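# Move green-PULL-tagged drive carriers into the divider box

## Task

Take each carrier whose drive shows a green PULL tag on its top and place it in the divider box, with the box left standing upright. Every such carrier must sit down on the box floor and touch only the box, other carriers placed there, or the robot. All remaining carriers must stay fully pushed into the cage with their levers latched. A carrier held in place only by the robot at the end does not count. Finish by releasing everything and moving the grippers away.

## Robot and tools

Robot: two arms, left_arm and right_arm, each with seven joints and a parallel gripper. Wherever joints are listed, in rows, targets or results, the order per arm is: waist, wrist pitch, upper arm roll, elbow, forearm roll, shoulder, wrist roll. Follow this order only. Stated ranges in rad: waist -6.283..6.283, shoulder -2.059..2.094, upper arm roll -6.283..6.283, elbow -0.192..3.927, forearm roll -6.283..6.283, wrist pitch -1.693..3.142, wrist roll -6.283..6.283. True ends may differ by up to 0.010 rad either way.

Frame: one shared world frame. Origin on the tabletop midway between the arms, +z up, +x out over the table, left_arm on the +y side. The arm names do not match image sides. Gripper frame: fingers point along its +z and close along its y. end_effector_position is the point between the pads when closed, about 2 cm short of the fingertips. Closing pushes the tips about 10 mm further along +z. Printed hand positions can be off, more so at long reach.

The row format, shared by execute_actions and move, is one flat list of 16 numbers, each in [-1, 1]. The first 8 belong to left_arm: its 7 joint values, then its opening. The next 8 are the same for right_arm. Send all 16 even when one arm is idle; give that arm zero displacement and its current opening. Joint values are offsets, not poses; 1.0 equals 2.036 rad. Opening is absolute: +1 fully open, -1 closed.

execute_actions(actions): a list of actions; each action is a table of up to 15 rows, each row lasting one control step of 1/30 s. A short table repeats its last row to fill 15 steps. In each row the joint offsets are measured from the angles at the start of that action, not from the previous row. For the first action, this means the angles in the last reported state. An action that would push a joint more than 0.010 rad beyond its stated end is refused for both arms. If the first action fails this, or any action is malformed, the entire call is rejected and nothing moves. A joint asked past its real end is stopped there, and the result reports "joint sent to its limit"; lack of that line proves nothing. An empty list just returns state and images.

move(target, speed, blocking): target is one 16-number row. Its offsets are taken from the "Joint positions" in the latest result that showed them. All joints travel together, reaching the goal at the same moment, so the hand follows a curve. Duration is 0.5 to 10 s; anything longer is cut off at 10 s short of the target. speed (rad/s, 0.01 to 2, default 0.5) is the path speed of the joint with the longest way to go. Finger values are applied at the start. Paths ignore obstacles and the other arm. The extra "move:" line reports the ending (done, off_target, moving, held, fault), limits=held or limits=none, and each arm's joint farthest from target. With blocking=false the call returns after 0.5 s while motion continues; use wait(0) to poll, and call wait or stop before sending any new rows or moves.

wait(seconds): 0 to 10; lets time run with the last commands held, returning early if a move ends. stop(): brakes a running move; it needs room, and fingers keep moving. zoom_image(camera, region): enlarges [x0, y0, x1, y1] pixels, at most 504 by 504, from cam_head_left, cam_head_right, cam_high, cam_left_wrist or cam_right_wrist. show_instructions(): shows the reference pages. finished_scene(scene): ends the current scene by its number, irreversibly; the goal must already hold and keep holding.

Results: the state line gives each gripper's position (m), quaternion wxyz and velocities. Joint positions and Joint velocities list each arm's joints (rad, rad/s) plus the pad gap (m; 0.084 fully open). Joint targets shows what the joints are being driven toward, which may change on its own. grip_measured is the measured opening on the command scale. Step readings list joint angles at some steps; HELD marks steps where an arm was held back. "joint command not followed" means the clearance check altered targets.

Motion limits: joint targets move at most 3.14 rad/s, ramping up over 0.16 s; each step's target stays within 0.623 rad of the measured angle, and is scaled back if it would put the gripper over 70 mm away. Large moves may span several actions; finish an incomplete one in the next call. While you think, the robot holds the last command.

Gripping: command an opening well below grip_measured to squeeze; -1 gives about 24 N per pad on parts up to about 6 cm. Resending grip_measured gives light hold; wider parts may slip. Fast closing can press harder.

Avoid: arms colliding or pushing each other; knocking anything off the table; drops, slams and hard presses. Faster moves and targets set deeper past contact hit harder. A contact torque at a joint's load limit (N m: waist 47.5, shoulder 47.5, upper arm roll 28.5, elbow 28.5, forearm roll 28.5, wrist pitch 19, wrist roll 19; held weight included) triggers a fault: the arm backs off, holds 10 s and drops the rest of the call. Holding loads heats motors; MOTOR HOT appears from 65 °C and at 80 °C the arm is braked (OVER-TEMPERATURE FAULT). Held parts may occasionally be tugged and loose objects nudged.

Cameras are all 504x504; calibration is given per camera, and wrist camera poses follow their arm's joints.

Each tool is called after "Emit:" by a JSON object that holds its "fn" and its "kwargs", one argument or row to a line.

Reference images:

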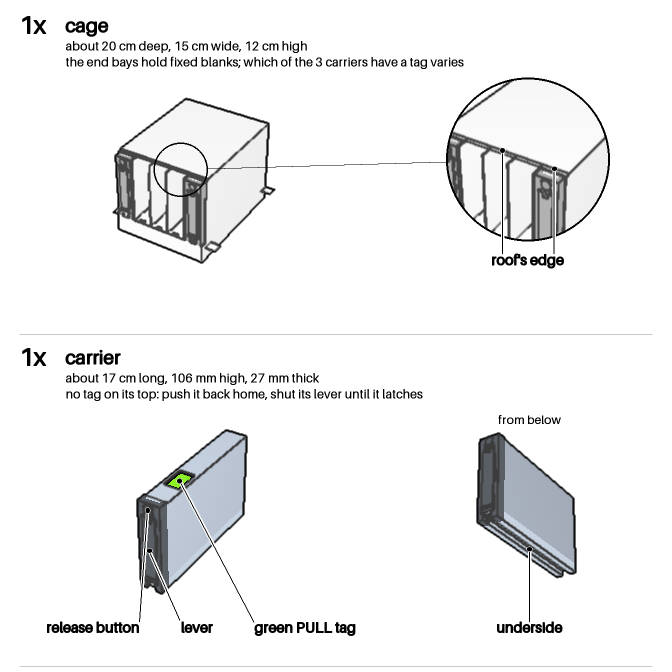

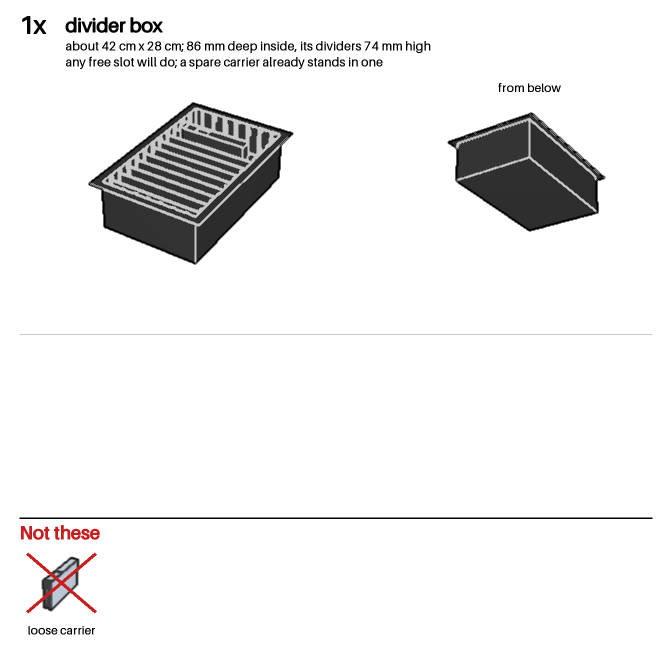

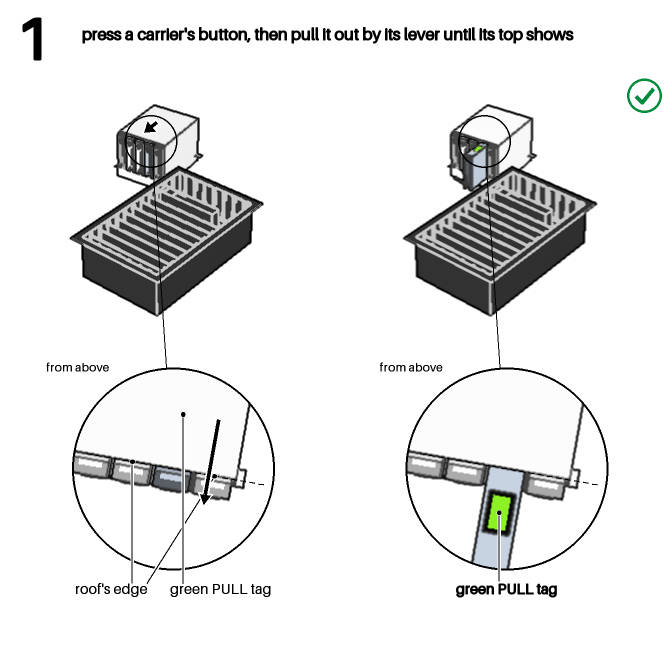

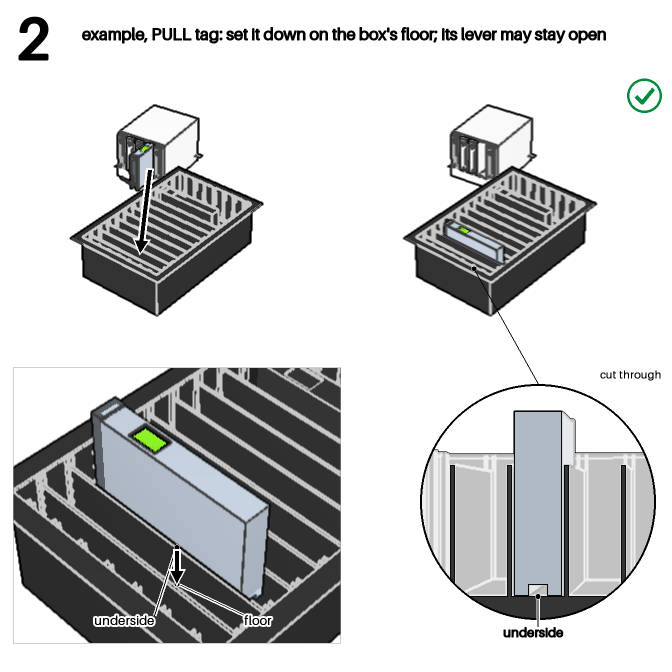

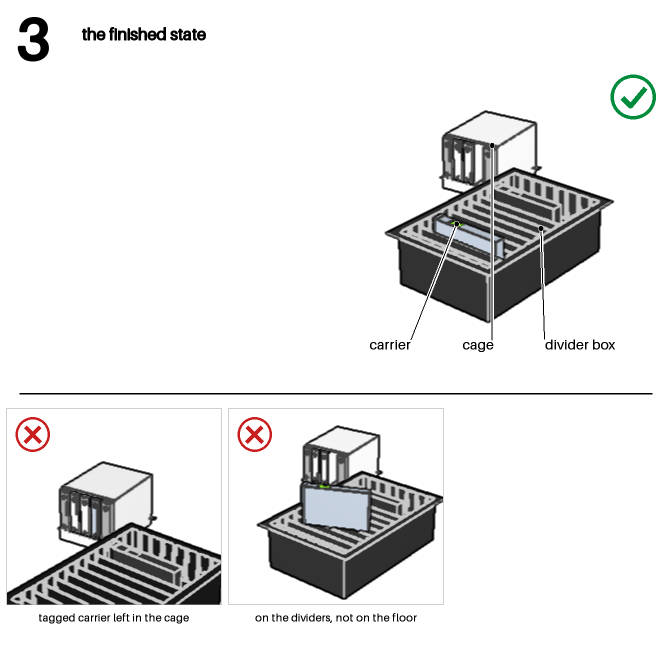

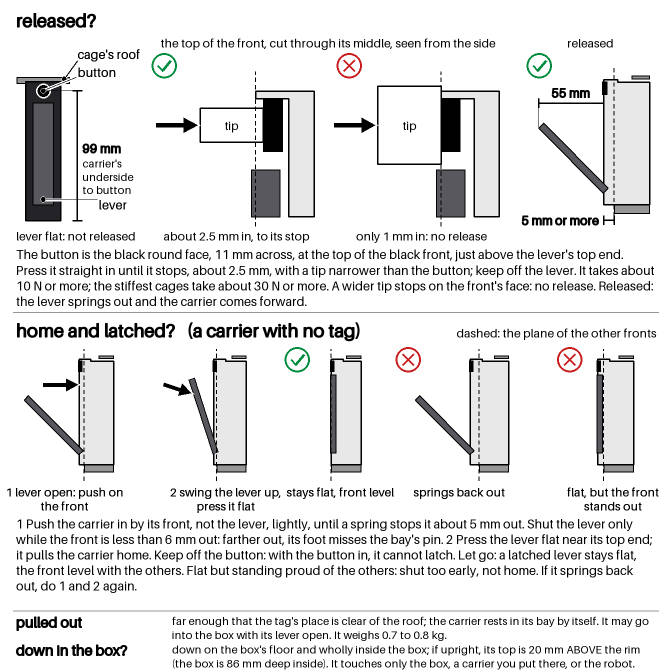

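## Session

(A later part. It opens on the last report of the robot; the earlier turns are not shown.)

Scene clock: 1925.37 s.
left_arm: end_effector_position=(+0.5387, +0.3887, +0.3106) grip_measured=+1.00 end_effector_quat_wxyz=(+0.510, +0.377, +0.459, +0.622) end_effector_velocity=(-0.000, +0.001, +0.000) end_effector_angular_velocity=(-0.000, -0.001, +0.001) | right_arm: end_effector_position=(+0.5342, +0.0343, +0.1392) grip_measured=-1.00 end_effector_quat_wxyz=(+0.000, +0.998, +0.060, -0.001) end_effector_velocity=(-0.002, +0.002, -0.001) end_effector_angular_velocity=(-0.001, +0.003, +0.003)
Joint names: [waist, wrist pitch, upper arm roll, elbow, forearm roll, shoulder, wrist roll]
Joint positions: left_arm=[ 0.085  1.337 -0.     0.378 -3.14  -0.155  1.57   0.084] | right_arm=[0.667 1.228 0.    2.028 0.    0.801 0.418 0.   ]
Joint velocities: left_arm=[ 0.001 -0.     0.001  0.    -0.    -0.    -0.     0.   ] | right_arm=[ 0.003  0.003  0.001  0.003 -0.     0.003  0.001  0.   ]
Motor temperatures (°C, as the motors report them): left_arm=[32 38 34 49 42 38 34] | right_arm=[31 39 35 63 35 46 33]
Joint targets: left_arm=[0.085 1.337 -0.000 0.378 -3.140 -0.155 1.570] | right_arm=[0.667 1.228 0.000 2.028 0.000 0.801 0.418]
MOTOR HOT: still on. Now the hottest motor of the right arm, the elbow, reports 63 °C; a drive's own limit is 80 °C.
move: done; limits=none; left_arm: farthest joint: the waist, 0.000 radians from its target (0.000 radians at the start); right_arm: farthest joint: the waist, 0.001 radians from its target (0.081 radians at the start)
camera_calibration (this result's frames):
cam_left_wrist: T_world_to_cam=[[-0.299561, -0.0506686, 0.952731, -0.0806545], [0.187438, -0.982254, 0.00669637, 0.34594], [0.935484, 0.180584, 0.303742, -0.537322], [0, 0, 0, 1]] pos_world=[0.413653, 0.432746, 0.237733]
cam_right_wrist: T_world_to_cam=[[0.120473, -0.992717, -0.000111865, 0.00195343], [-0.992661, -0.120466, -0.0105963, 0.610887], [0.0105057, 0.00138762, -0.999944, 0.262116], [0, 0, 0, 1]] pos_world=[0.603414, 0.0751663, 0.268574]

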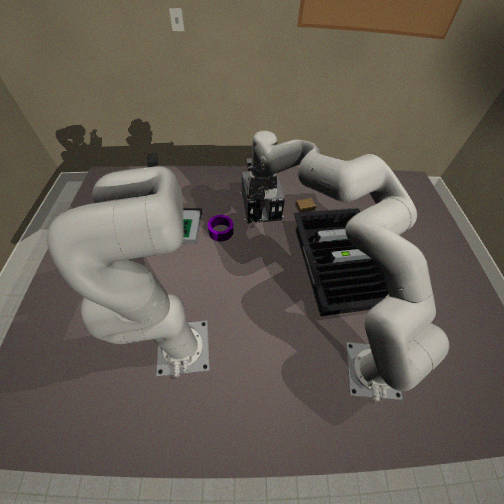

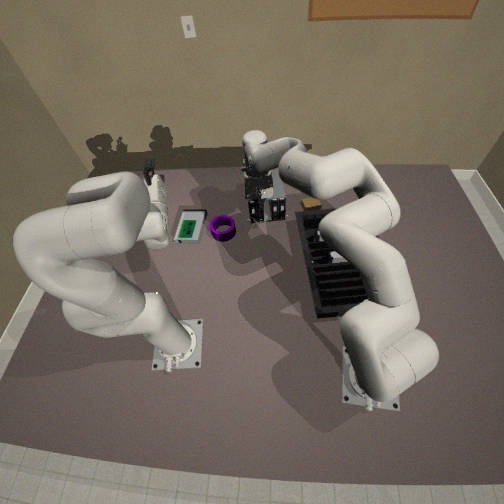

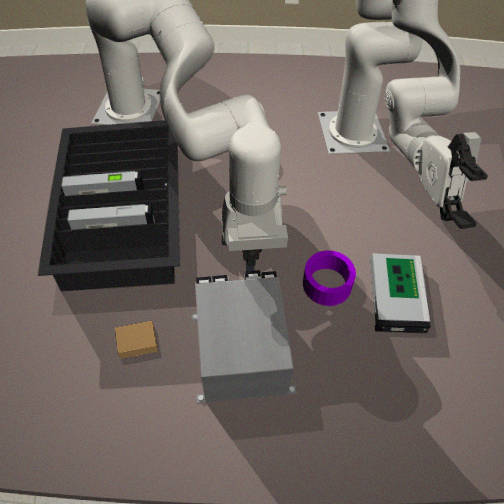

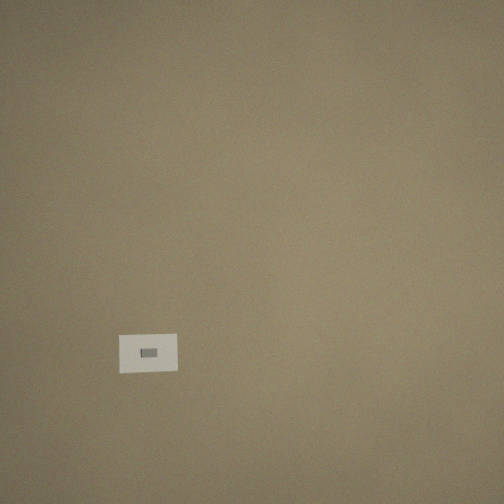

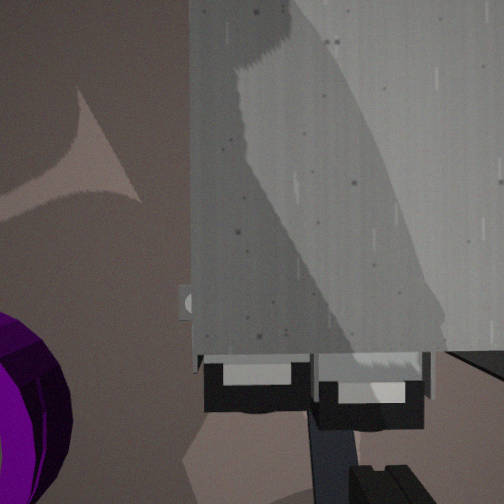

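Emit:
{"fn": "move", "kwargs": {
  "target": [0,0,0,0,0,0,0,1, 0.002,-0.0518,0,-0.0292,0,0.0226,0.002,-1],
  "speed": 0.2
}}

Emit:
{"fn": "move", "kwargs": {
  "target": [0,0,0,0,0,0,0,1, 0.0125,-0.0523,0,-0.1253,0,-0.0731,0.0125,-1],
  "speed": 0.2
}}

Scene clock: 1934.67 s.
left_arm: end_effector_position=(+0.5387, +0.3887, +0.3106) grip_measured=+1.00 end_effector_quat_wxyz=(+0.510, +0.377, +0.459, +0.622) end_effector_velocity=(-0.000, +0.000, -0.000) end_effector_angular_velocity=(-0.000, +0.000, +0.001) | right_arm: end_effector_position=(+0.5338, +0.0372, +0.0917) grip_measured=-1.00 end_effector_quat_wxyz=(-0.000, +0.998, +0.060, -0.000) end_effector_velocity=(-0.003, -0.000, -0.005) end_effector_angular_velocity=(-0.005, +0.007, +0.002)
Joint names: [waist, wrist pitch, upper arm roll, elbow, forearm roll, shoulder, wrist roll]
Joint positions: left_arm=[ 0.085  1.337 -0.     0.378 -3.14  -0.155  1.57   0.084] | right_arm=[0.671 1.123 0.    1.969 0.    0.846 0.422 0.   ]
Joint velocities: left_arm=[-0.    -0.     0.001 -0.     0.     0.    -0.     0.   ] | right_arm=[ 0.002 -0.002  0.001 -0.006 -0.001  0.004  0.001  0.   ]
Motor temperatures (°C, as the motors report them): left_arm=[32 38 34 49 42 38 34] | right_arm=[31 39 35 63 35 46 33]
Joint targets: left_arm=[0.085 1.337 -0.000 0.378 -3.140 -0.155 1.570] | right_arm=[0.671 1.122 0.000 1.968 0.000 0.847 0.422]
MOTOR HOT: still on. Now the hottest motor of the right arm, the elbow, reports 63 °C; a drive's own limit is 80 °C.
move: done; limits=none; left_arm: farthest joint: the waist, 0.000 radians from its target (0.000 radians at the start); right_arm: farthest joint: the shoulder, 0.001 radians from its target (0.046 radians at the start)
camera_calibration (this result's frames):
cam_left_wrist: T_world_to_cam=[[-0.299561, -0.0506685, 0.952731, -0.0806546], [0.187438, -0.982254, 0.00669648, 0.34594], [0.935484, 0.180584, 0.303742, -0.537322], [0, 0, 0, 1]] pos_world=[0.413653, 0.432746, 0.237733]
cam_right_wrist: T_world_to_cam=[[0.120394, -0.992726, -0.000377115, 0.00494865], [-0.992664, -0.120382, -0.0112732, 0.610409], [0.0111458, 0.00173158, -0.999936, 0.214274], [0, 0, 0, 1]] pos_world=[0.602947, 0.078024, 0.221143]

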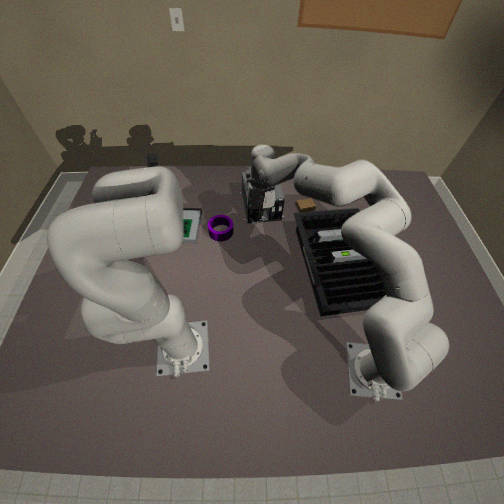

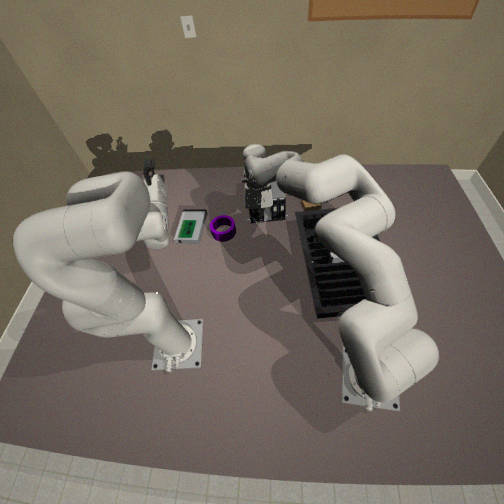

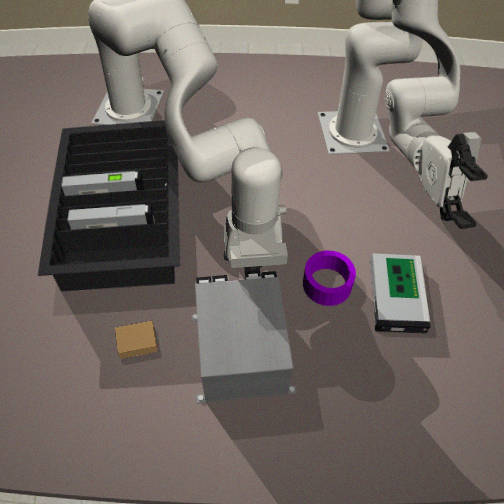

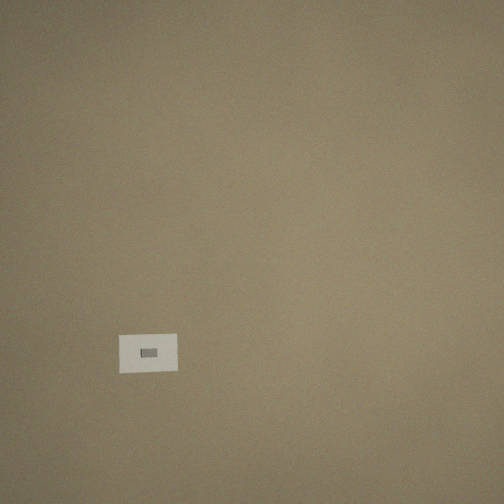

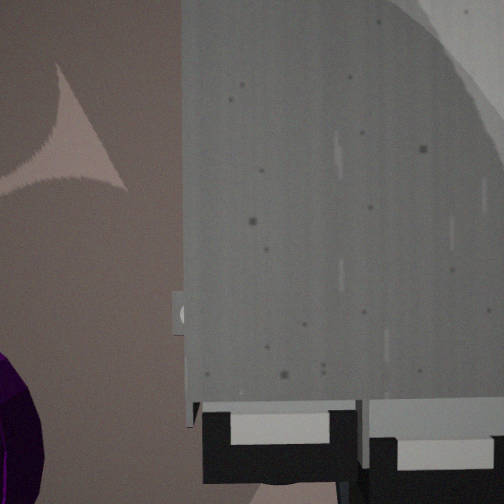

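Scene clock: 1936.43 s.
left_arm: end_effector_position=(+0.5387, +0.3887, +0.3106) grip_measured=+1.00 end_effector_quat_wxyz=(+0.510, +0.377, +0.459, +0.622) end_effector_velocity=(+0.000, +0.000, +0.000) end_effector_angular_velocity=(-0.000, -0.001, +0.001) | right_arm: end_effector_position=(+0.4943, +0.0323, +0.0915) grip_measured=-1.00 end_effector_quat_wxyz=(+0.000, +0.998, +0.060, -0.001) end_effector_velocity=(-0.001, -0.000, -0.000) end_effector_angular_velocity=(-0.000, +0.000, -0.000)
Joint names: [waist, wrist pitch, upper arm roll, elbow, forearm roll, shoulder, wrist roll]
Joint positions: left_arm=[ 0.085  1.337 -0.     0.378 -3.14  -0.155  1.57   0.084] | right_arm=[0.696 1.017 0.    1.714 0.    0.698 0.447 0.   ]
Joint velocities: left_arm=[ 0.     0.001  0.001  0.    -0.     0.    -0.     0.   ] | right_arm=[ 0.001 -0.002 -0.001 -0.004  0.    -0.002  0.     0.   ]
Motor temperatures (°C, as the motors report them): left_arm=[32 38 34 50 42 38 34] | right_arm=[31 39 35 63 35 46 33]
Joint targets: left_arm=[0.085 1.337 -0.000 0.378 -3.140 -0.155 1.570] | right_arm=[0.696 1.016 0.000 1.714 0.000 0.697 0.447]
MOTOR HOT: still on. Now the hottest motor of the right arm, the elbow, reports 63 °C; a drive's own limit is 80 °C.
move: done; limits=none; left_arm: farthest joint: the waist, 0.000 radians from its target (0.000 radians at the start); right_arm: farthest joint: the shoulder, 0.001 radians from its target (0.149 radians at the start)
camera_calibration (this result's frames):
cam_left_wrist: T_world_to_cam=[[-0.299561, -0.0506684, 0.952731, -0.0806546], [0.187438, -0.982254, 0.00669654, 0.34594], [0.935484, 0.180584, 0.303742, -0.537322], [0, 0, 0, 1]] pos_world=[0.413653, 0.432746, 0.237733]
cam_right_wrist: T_world_to_cam=[[0.120382, -0.992728, -0.0000956006, 0.00485078], [-0.992671, -0.120374, -0.0106722, 0.570537], [0.0105831, 0.00137964, -0.999943, 0.214769], [0, 0, 0, 1]] pos_world=[0.563499, 0.0731969, 0.220846]

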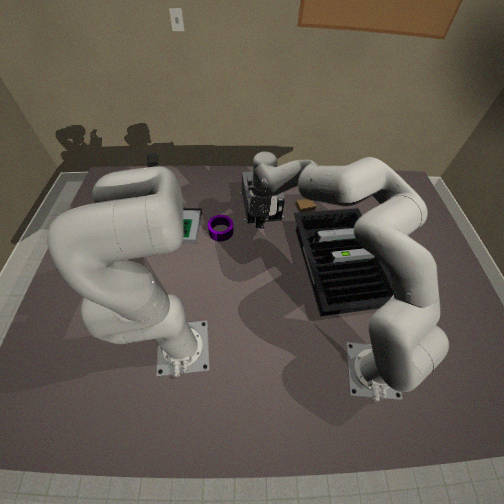

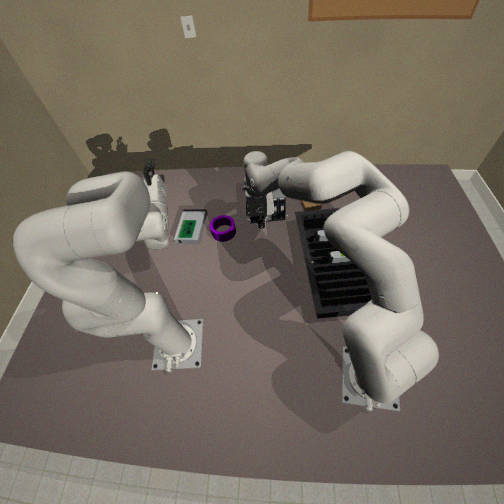

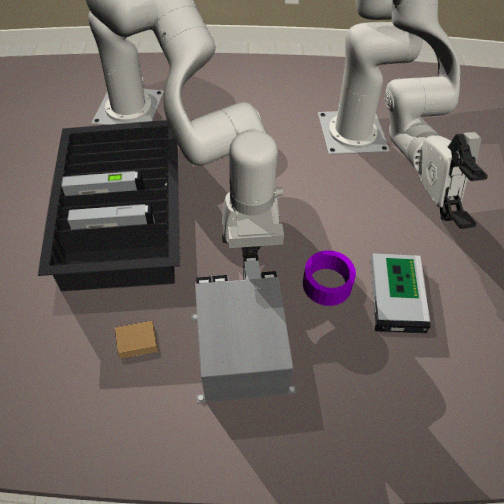

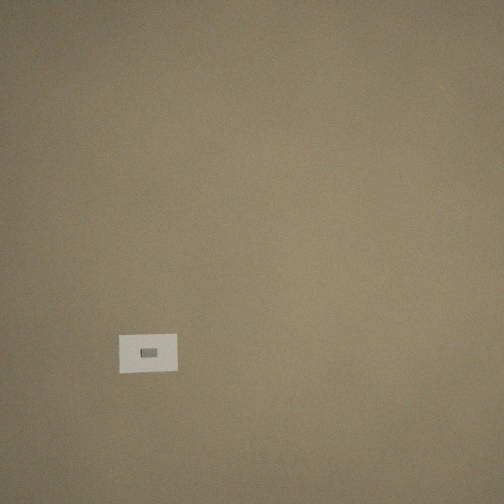

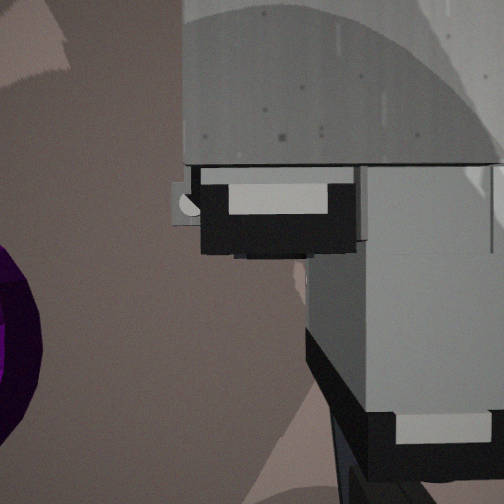

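Emit:
{"fn": "zoom_image", "kwargs": {
  "camera": "cam_right_wrist",
  "region": [300, 140, 504, 344]
}}

Region (300, 140, 504, 344) of cam_right_wrist's 504x504 image, scaled by 2.471, with more detail than that image has.

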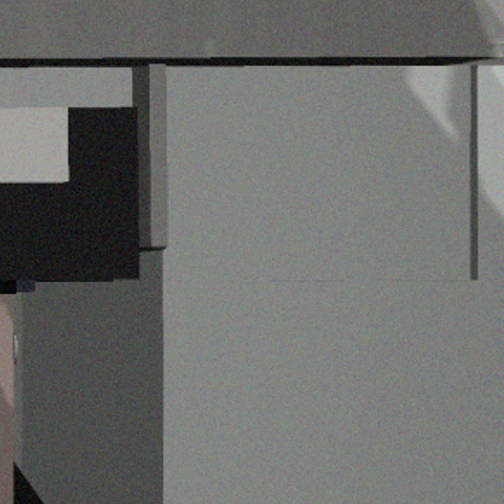

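Emit:
{"fn": "move", "kwargs": {
  "target": [0,0,0,0,0,0,0,1, 0.0069,-0.0205,0,-0.0514,0,-0.0309,0.0069,-1],
  "speed": 0.2
}}

Scene clock: 1943.27 s.
left_arm: end_effector_position=(+0.5387, +0.3887, +0.3106) grip_measured=+1.00 end_effector_quat_wxyz=(+0.510, +0.377, +0.459, +0.622) end_effector_velocity=(+0.000, -0.000, +0.000) end_effector_angular_velocity=(-0.001, -0.001, -0.001) | right_arm: end_effector_position=(+0.4751, +0.0302, +0.0919) grip_measured=-1.00 end_effector_quat_wxyz=(-0.000, +0.998, +0.059, -0.000) end_effector_velocity=(-0.000, +0.000, +0.000) end_effector_angular_velocity=(+0.000, -0.002, +0.001)
Joint names: [waist, wrist pitch, upper arm roll, elbow, forearm roll, shoulder, wrist roll]
Joint positions: left_arm=[ 0.085  1.337 -0.     0.378 -3.14  -0.155  1.57   0.084] | right_arm=[ 0.71   0.975 -0.     1.609  0.     0.635  0.461  0.   ]
Joint velocities: left_arm=[ 0.     0.    -0.001  0.001 -0.     0.    -0.001  0.   ] | right_arm=[ 0.    -0.002  0.    -0.003 -0.001 -0.002  0.     0.   ]
Motor temperatures (°C, as the motors report them): left_arm=[32 38 34 50 42 38 34] | right_arm=[31 39 35 62 35 46 33]
Joint targets: left_arm=[0.085 1.337 -0.000 0.378 -3.140 -0.155 1.570] | right_arm=[0.710 0.975 0.000 1.609 0.000 0.635 0.461]
MOTOR HOT: cleared. Now the hottest motor of the right arm, the elbow, reports 62 °C.
move: done; limits=none; left_arm: farthest joint: the waist, 0.000 radians from its target (0.000 radians at the start); right_arm: farthest joint: the wrist pitch, 0.001 radians from its target (0.041 radians at the start)
camera_calibration (this result's frames):
cam_left_wrist: T_world_to_cam=[[-0.299561, -0.0506684, 0.952731, -0.0806546], [0.187438, -0.982254, 0.00669658, 0.34594], [0.935484, 0.180584, 0.303742, -0.537322], [0, 0, 0, 1]] pos_world=[0.413653, 0.432746, 0.237733]
cam_right_wrist: T_world_to_cam=[[0.120173, -0.992753, -0.000268743, 0.00517608], [-0.99269, -0.120163, -0.0112986, 0.551296], [0.0111844, 0.00162457, -0.999936, 0.215125], [0, 0, 0, 1]] pos_world=[0.544238, 0.0710343, 0.221341]

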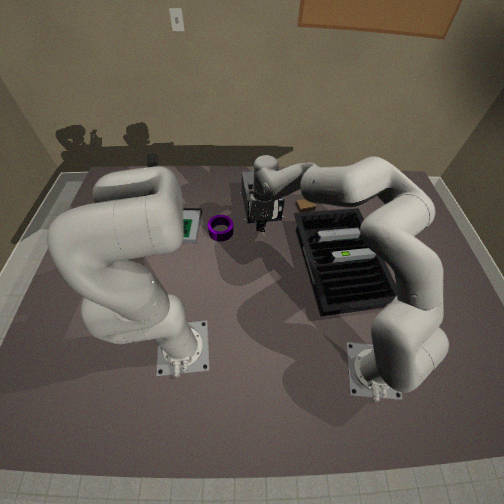

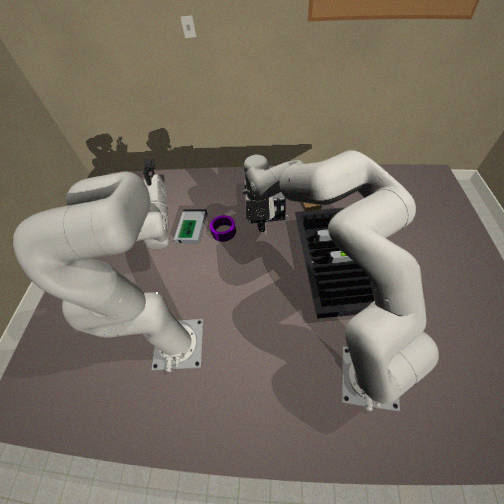

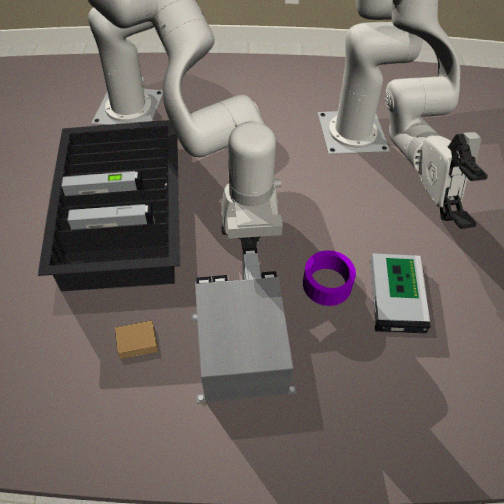

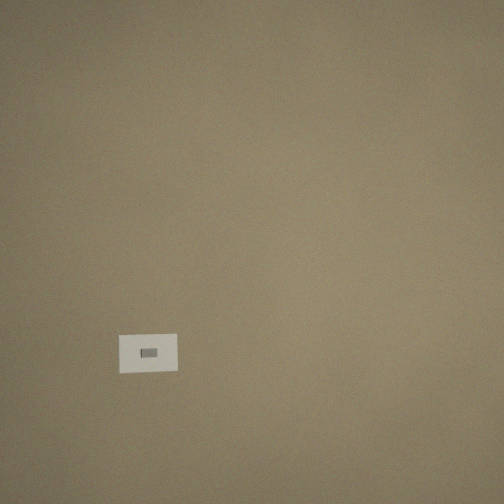

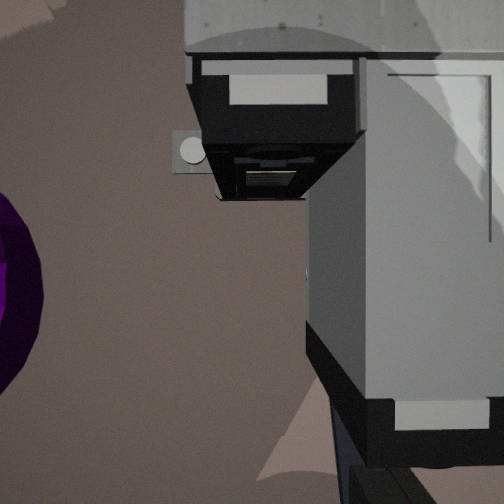

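Emit:
{"fn": "move", "kwargs": {
  "target": [0,0,0,0,0,0,0,1, -0.0194,0.0728,0,0.1767,0,0.104,-0.0194,-1],
  "speed": 0.18
}}

Emit:
{"fn": "move", "kwargs": {
  "target": [0,0,0,0,0,0,0,1, -0.003,0.0168,0,0.0391,0,0.0223,-0.003,-1],
  "speed": 0.05
}}

Emit:
{"fn": "move", "kwargs": {
  "target": [0,0,0,0,0,0,0,1, 0.0018,-0.0101,0,-0.0235,0,-0.0134,0.0018,-1],
  "speed": 0.04
}}

Scene clock: 1961.53 s.
left_arm: end_effector_position=(+0.5387, +0.3887, +0.3106) grip_measured=+1.00 end_effector_quat_wxyz=(+0.510, +0.377, +0.459, +0.622) end_effector_velocity=(+0.000, -0.001, +0.000) end_effector_angular_velocity=(-0.001, -0.001, -0.003) | right_arm: end_effector_position=(+0.5339, +0.0370, +0.0915) grip_measured=-1.00 end_effector_quat_wxyz=(+0.000, +0.998, +0.059, -0.000) end_effector_velocity=(+0.001, +0.001, +0.000) end_effector_angular_velocity=(+0.001, -0.001, +0.000)
Joint names: [waist, wrist pitch, upper arm roll, elbow, forearm roll, shoulder, wrist roll]
Joint positions: left_arm=[ 0.085  1.337 -0.     0.378 -3.14  -0.155  1.57   0.084] | right_arm=[ 0.671  1.123 -0.     1.969  0.     0.847  0.422  0.   ]
Joint velocities: left_arm=[-0.001  0.    -0.001  0.     0.     0.    -0.001  0.   ] | right_arm=[ 0.     0.     0.     0.003  0.     0.001 -0.     0.   ]
Motor temperatures (°C, as the motors report them): left_arm=[32 38 34 50 42 39 34] | right_arm=[31 38 35 61 35 46 33]
Joint targets: left_arm=[0.085 1.337 -0.000 0.378 -3.140 -0.155 1.570] | right_arm=[0.671 1.123 -0.000 1.969 0.000 0.847 0.422]
move: done; limits=none; left_arm: farthest joint: the waist, 0.000 radians from its target (0.000 radians at the start); right_arm: farthest joint: the waist, 0.000 radians from its target (0.040 radians at the start)
camera_calibration (this result's frames):
cam_left_wrist: T_world_to_cam=[[-0.299561, -0.0506683, 0.952731, -0.0806547], [0.187438, -0.982254, 0.00669663, 0.34594], [0.935484, 0.180584, 0.303742, -0.537322], [0, 0, 0, 1]] pos_world=[0.413653, 0.432746, 0.237733]
cam_right_wrist: T_world_to_cam=[[0.120229, -0.992746, -0.000142893, 0.0048577], [-0.992686, -0.12022, -0.0110162, 0.610428], [0.0109191, 0.00146631, -0.999939, 0.214191], [0, 0, 0, 1]] pos_world=[0.60304, 0.0778941, 0.220904]

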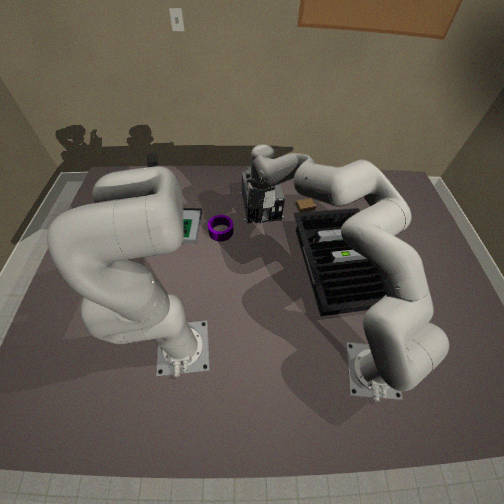

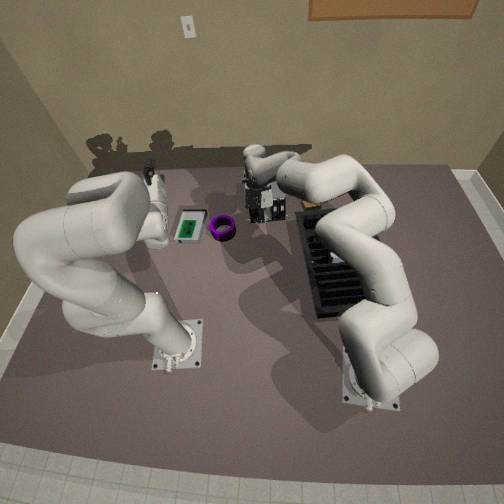

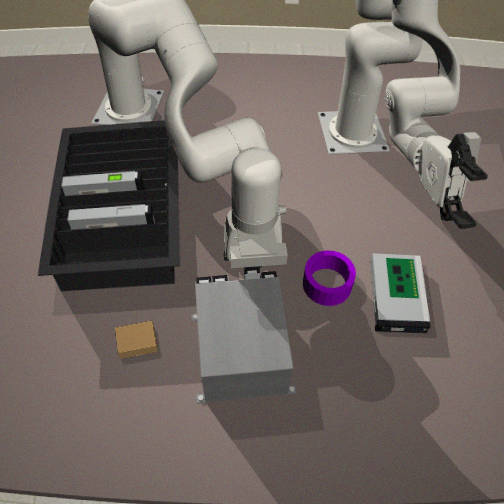

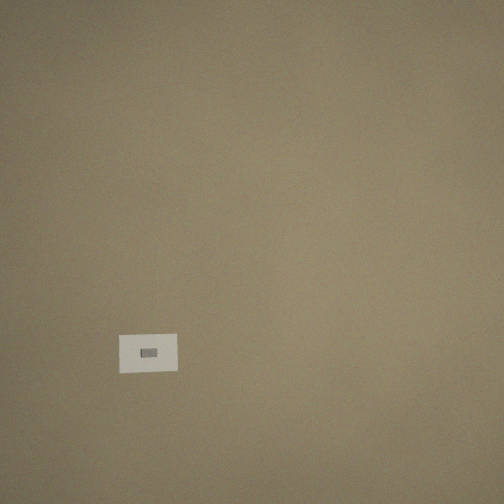

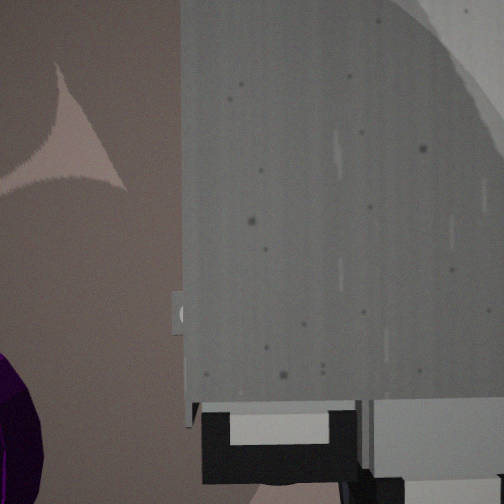

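Scene clock: 1963.50 s.
left_arm: end_effector_position=(+0.5387, +0.3887, +0.3106) grip_measured=+1.00 end_effector_quat_wxyz=(+0.510, +0.377, +0.459, +0.622) end_effector_velocity=(+0.000, -0.001, -0.000) end_effector_angular_velocity=(+0.000, +0.001, -0.001) | right_arm: end_effector_position=(+0.5428, +0.0390, +0.0910) grip_measured=-1.00 end_effector_quat_wxyz=(-0.000, +0.998, +0.060, -0.001) end_effector_velocity=(+0.002, -0.000, +0.001) end_effector_angular_velocity=(+0.001, -0.006, -0.000)
Joint names: [waist, wrist pitch, upper arm roll, elbow, forearm roll, shoulder, wrist roll]
Joint positions: left_arm=[ 0.085  1.337 -0.     0.378 -3.14  -0.155  1.57   0.084] | right_arm=[0.666 1.158 0.001 2.047 0.001 0.892 0.416 0.   ]
Joint velocities: left_arm=[-0.001 -0.001 -0.001  0.    -0.    -0.     0.     0.   ] | right_arm=[-0.001 -0.004 -0.001  0.004 -0.001  0.002 -0.001  0.   ]
Motor temperatures (°C, as the motors report them): left_arm=[32 38 34 50 42 39 34] | right_arm=[31 38 35 61 35 46 33]
Joint targets: left_arm=[0.085 1.337 -0.000 0.378 -3.140 -0.155 1.570] | right_arm=[0.665 1.157 -0.000 2.048 0.000 0.892 0.416]
move: done; limits=none; left_arm: farthest joint: the waist, 0.000 radians from its target (0.000 radians at the start); right_arm: farthest joint: the waist, 0.001 radians from its target (0.006 radians at the start)
camera_calibration (this result's frames):
cam_left_wrist: T_world_to_cam=[[-0.299561, -0.0506682, 0.952731, -0.0806547], [0.187438, -0.982254, 0.00669664, 0.34594], [0.935484, 0.180584, 0.303742, -0.537322], [0, 0, 0, 1]] pos_world=[0.413653, 0.432746, 0.237733]
cam_right_wrist: T_world_to_cam=[[0.121645, -0.992574, -0.000404803, 0.00501531], [-0.992536, -0.121637, -0.00872447, 0.619294], [0.00861044, 0.00146307, -0.999962, 0.214843], [0, 0, 0, 1]] pos_world=[0.612212, 0.0799929, 0.22024]

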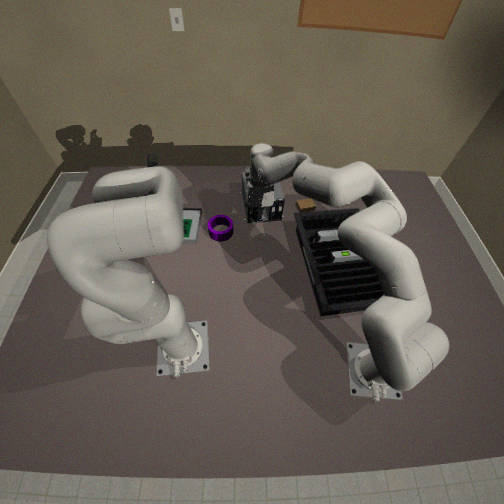

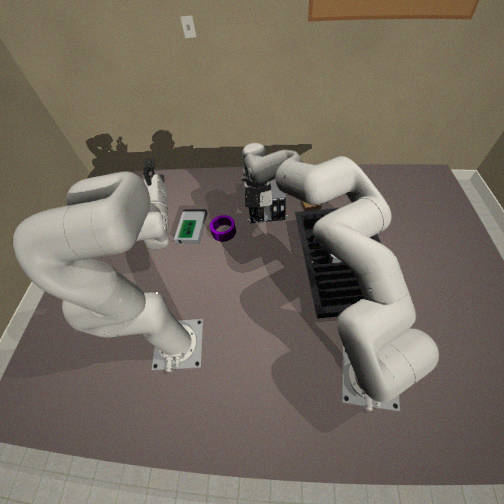

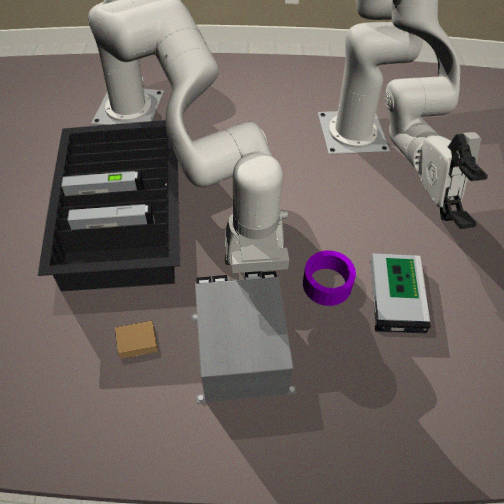

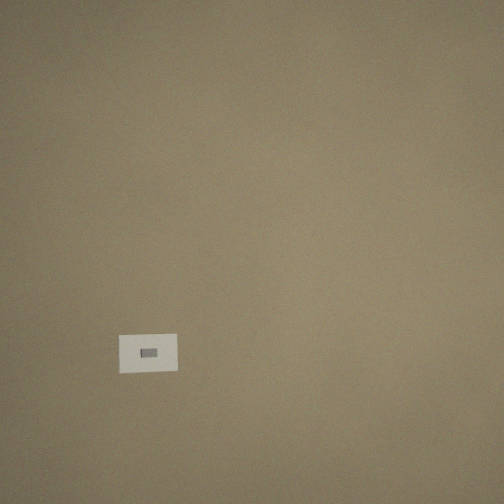

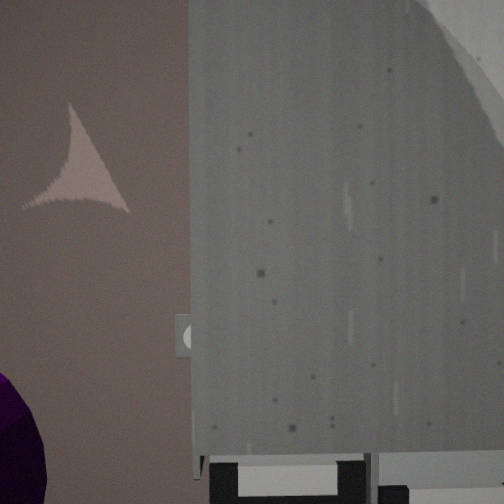

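Scene clock: 1965.03 s.
left_arm: end_effector_position=(+0.5387, +0.3887, +0.3106) grip_measured=+1.00 end_effector_quat_wxyz=(+0.510, +0.377, +0.459, +0.622) end_effector_velocity=(-0.000, +0.001, -0.001) end_effector_angular_velocity=(-0.002, +0.002, +0.001) | right_arm: end_effector_position=(+0.5369, +0.0383, +0.0910) grip_measured=-1.00 end_effector_quat_wxyz=(-0.000, +0.998, +0.060, -0.001) end_effector_velocity=(+0.000, -0.001, -0.001) end_effector_angular_velocity=(-0.000, +0.001, -0.002)
Joint names: [waist, wrist pitch, upper arm roll, elbow, forearm roll, shoulder, wrist roll]
Joint positions: left_arm=[ 0.085  1.337 -0.     0.378 -3.14  -0.155  1.57   0.084] | right_arm=[0.669 1.137 0.001 2.    0.001 0.865 0.42  0.   ]
Joint velocities: left_arm=[-0.    -0.002  0.001 -0.001  0.     0.    -0.001  0.   ] | right_arm=[-0.002 -0.001  0.    -0.002  0.    -0.001  0.001  0.   ]
Motor temperatures (°C, as the motors report them): left_arm=[32 38 34 50 42 39 34] | right_arm=[31 38 35 62 35 46 33]
Joint targets: left_arm=[0.085 1.337 -0.000 0.378 -3.140 -0.155 1.570] | right_arm=[0.669 1.137 0.001 2.000 0.001 0.865 0.420]
move: done; limits=none; left_arm: farthest joint: the waist, 0.000 radians from its target (0.000 radians at the start); right_arm: farthest joint: the waist, 0.001 radians from its target (0.004 radians at the start)
camera_calibration (this result's frames):
cam_left_wrist: T_world_to_cam=[[-0.299561, -0.0506681, 0.952731, -0.0806548], [0.187438, -0.982254, 0.00669678, 0.34594], [0.935484, 0.180584, 0.303742, -0.537322], [0, 0, 0, 1]] pos_world=[0.413653, 0.432746, 0.237733]
cam_right_wrist: T_world_to_cam=[[0.121602, -0.992579, -0.00037357, 0.00507874], [-0.992541, -0.121594, -0.00879664, 0.613363], [0.00868593, 0.00144047, -0.999961, 0.21487], [0, 0, 0, 1]] pos_world=[0.606304, 0.0793129, 0.220259]

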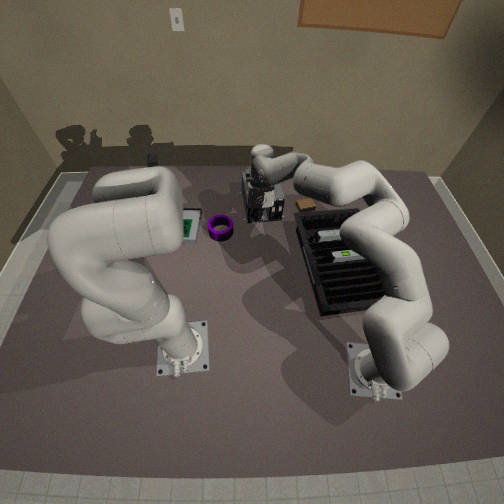

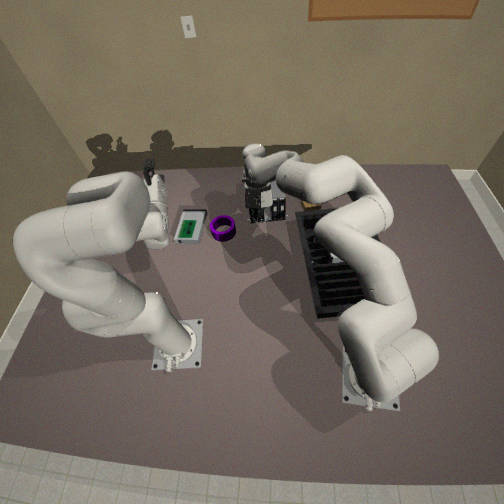

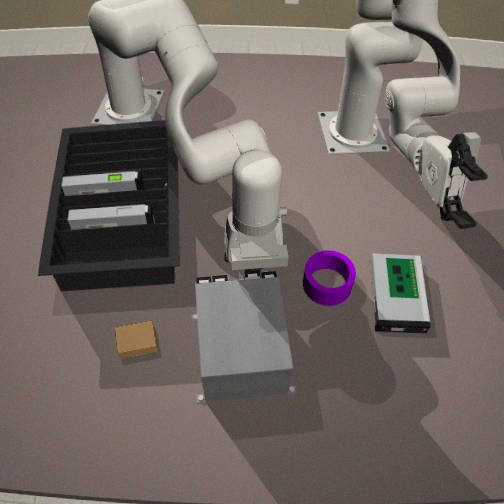

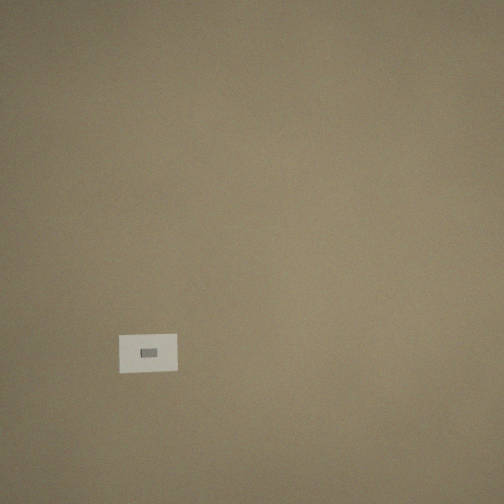

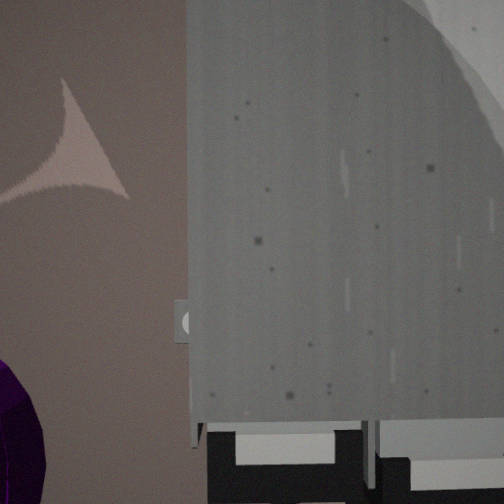

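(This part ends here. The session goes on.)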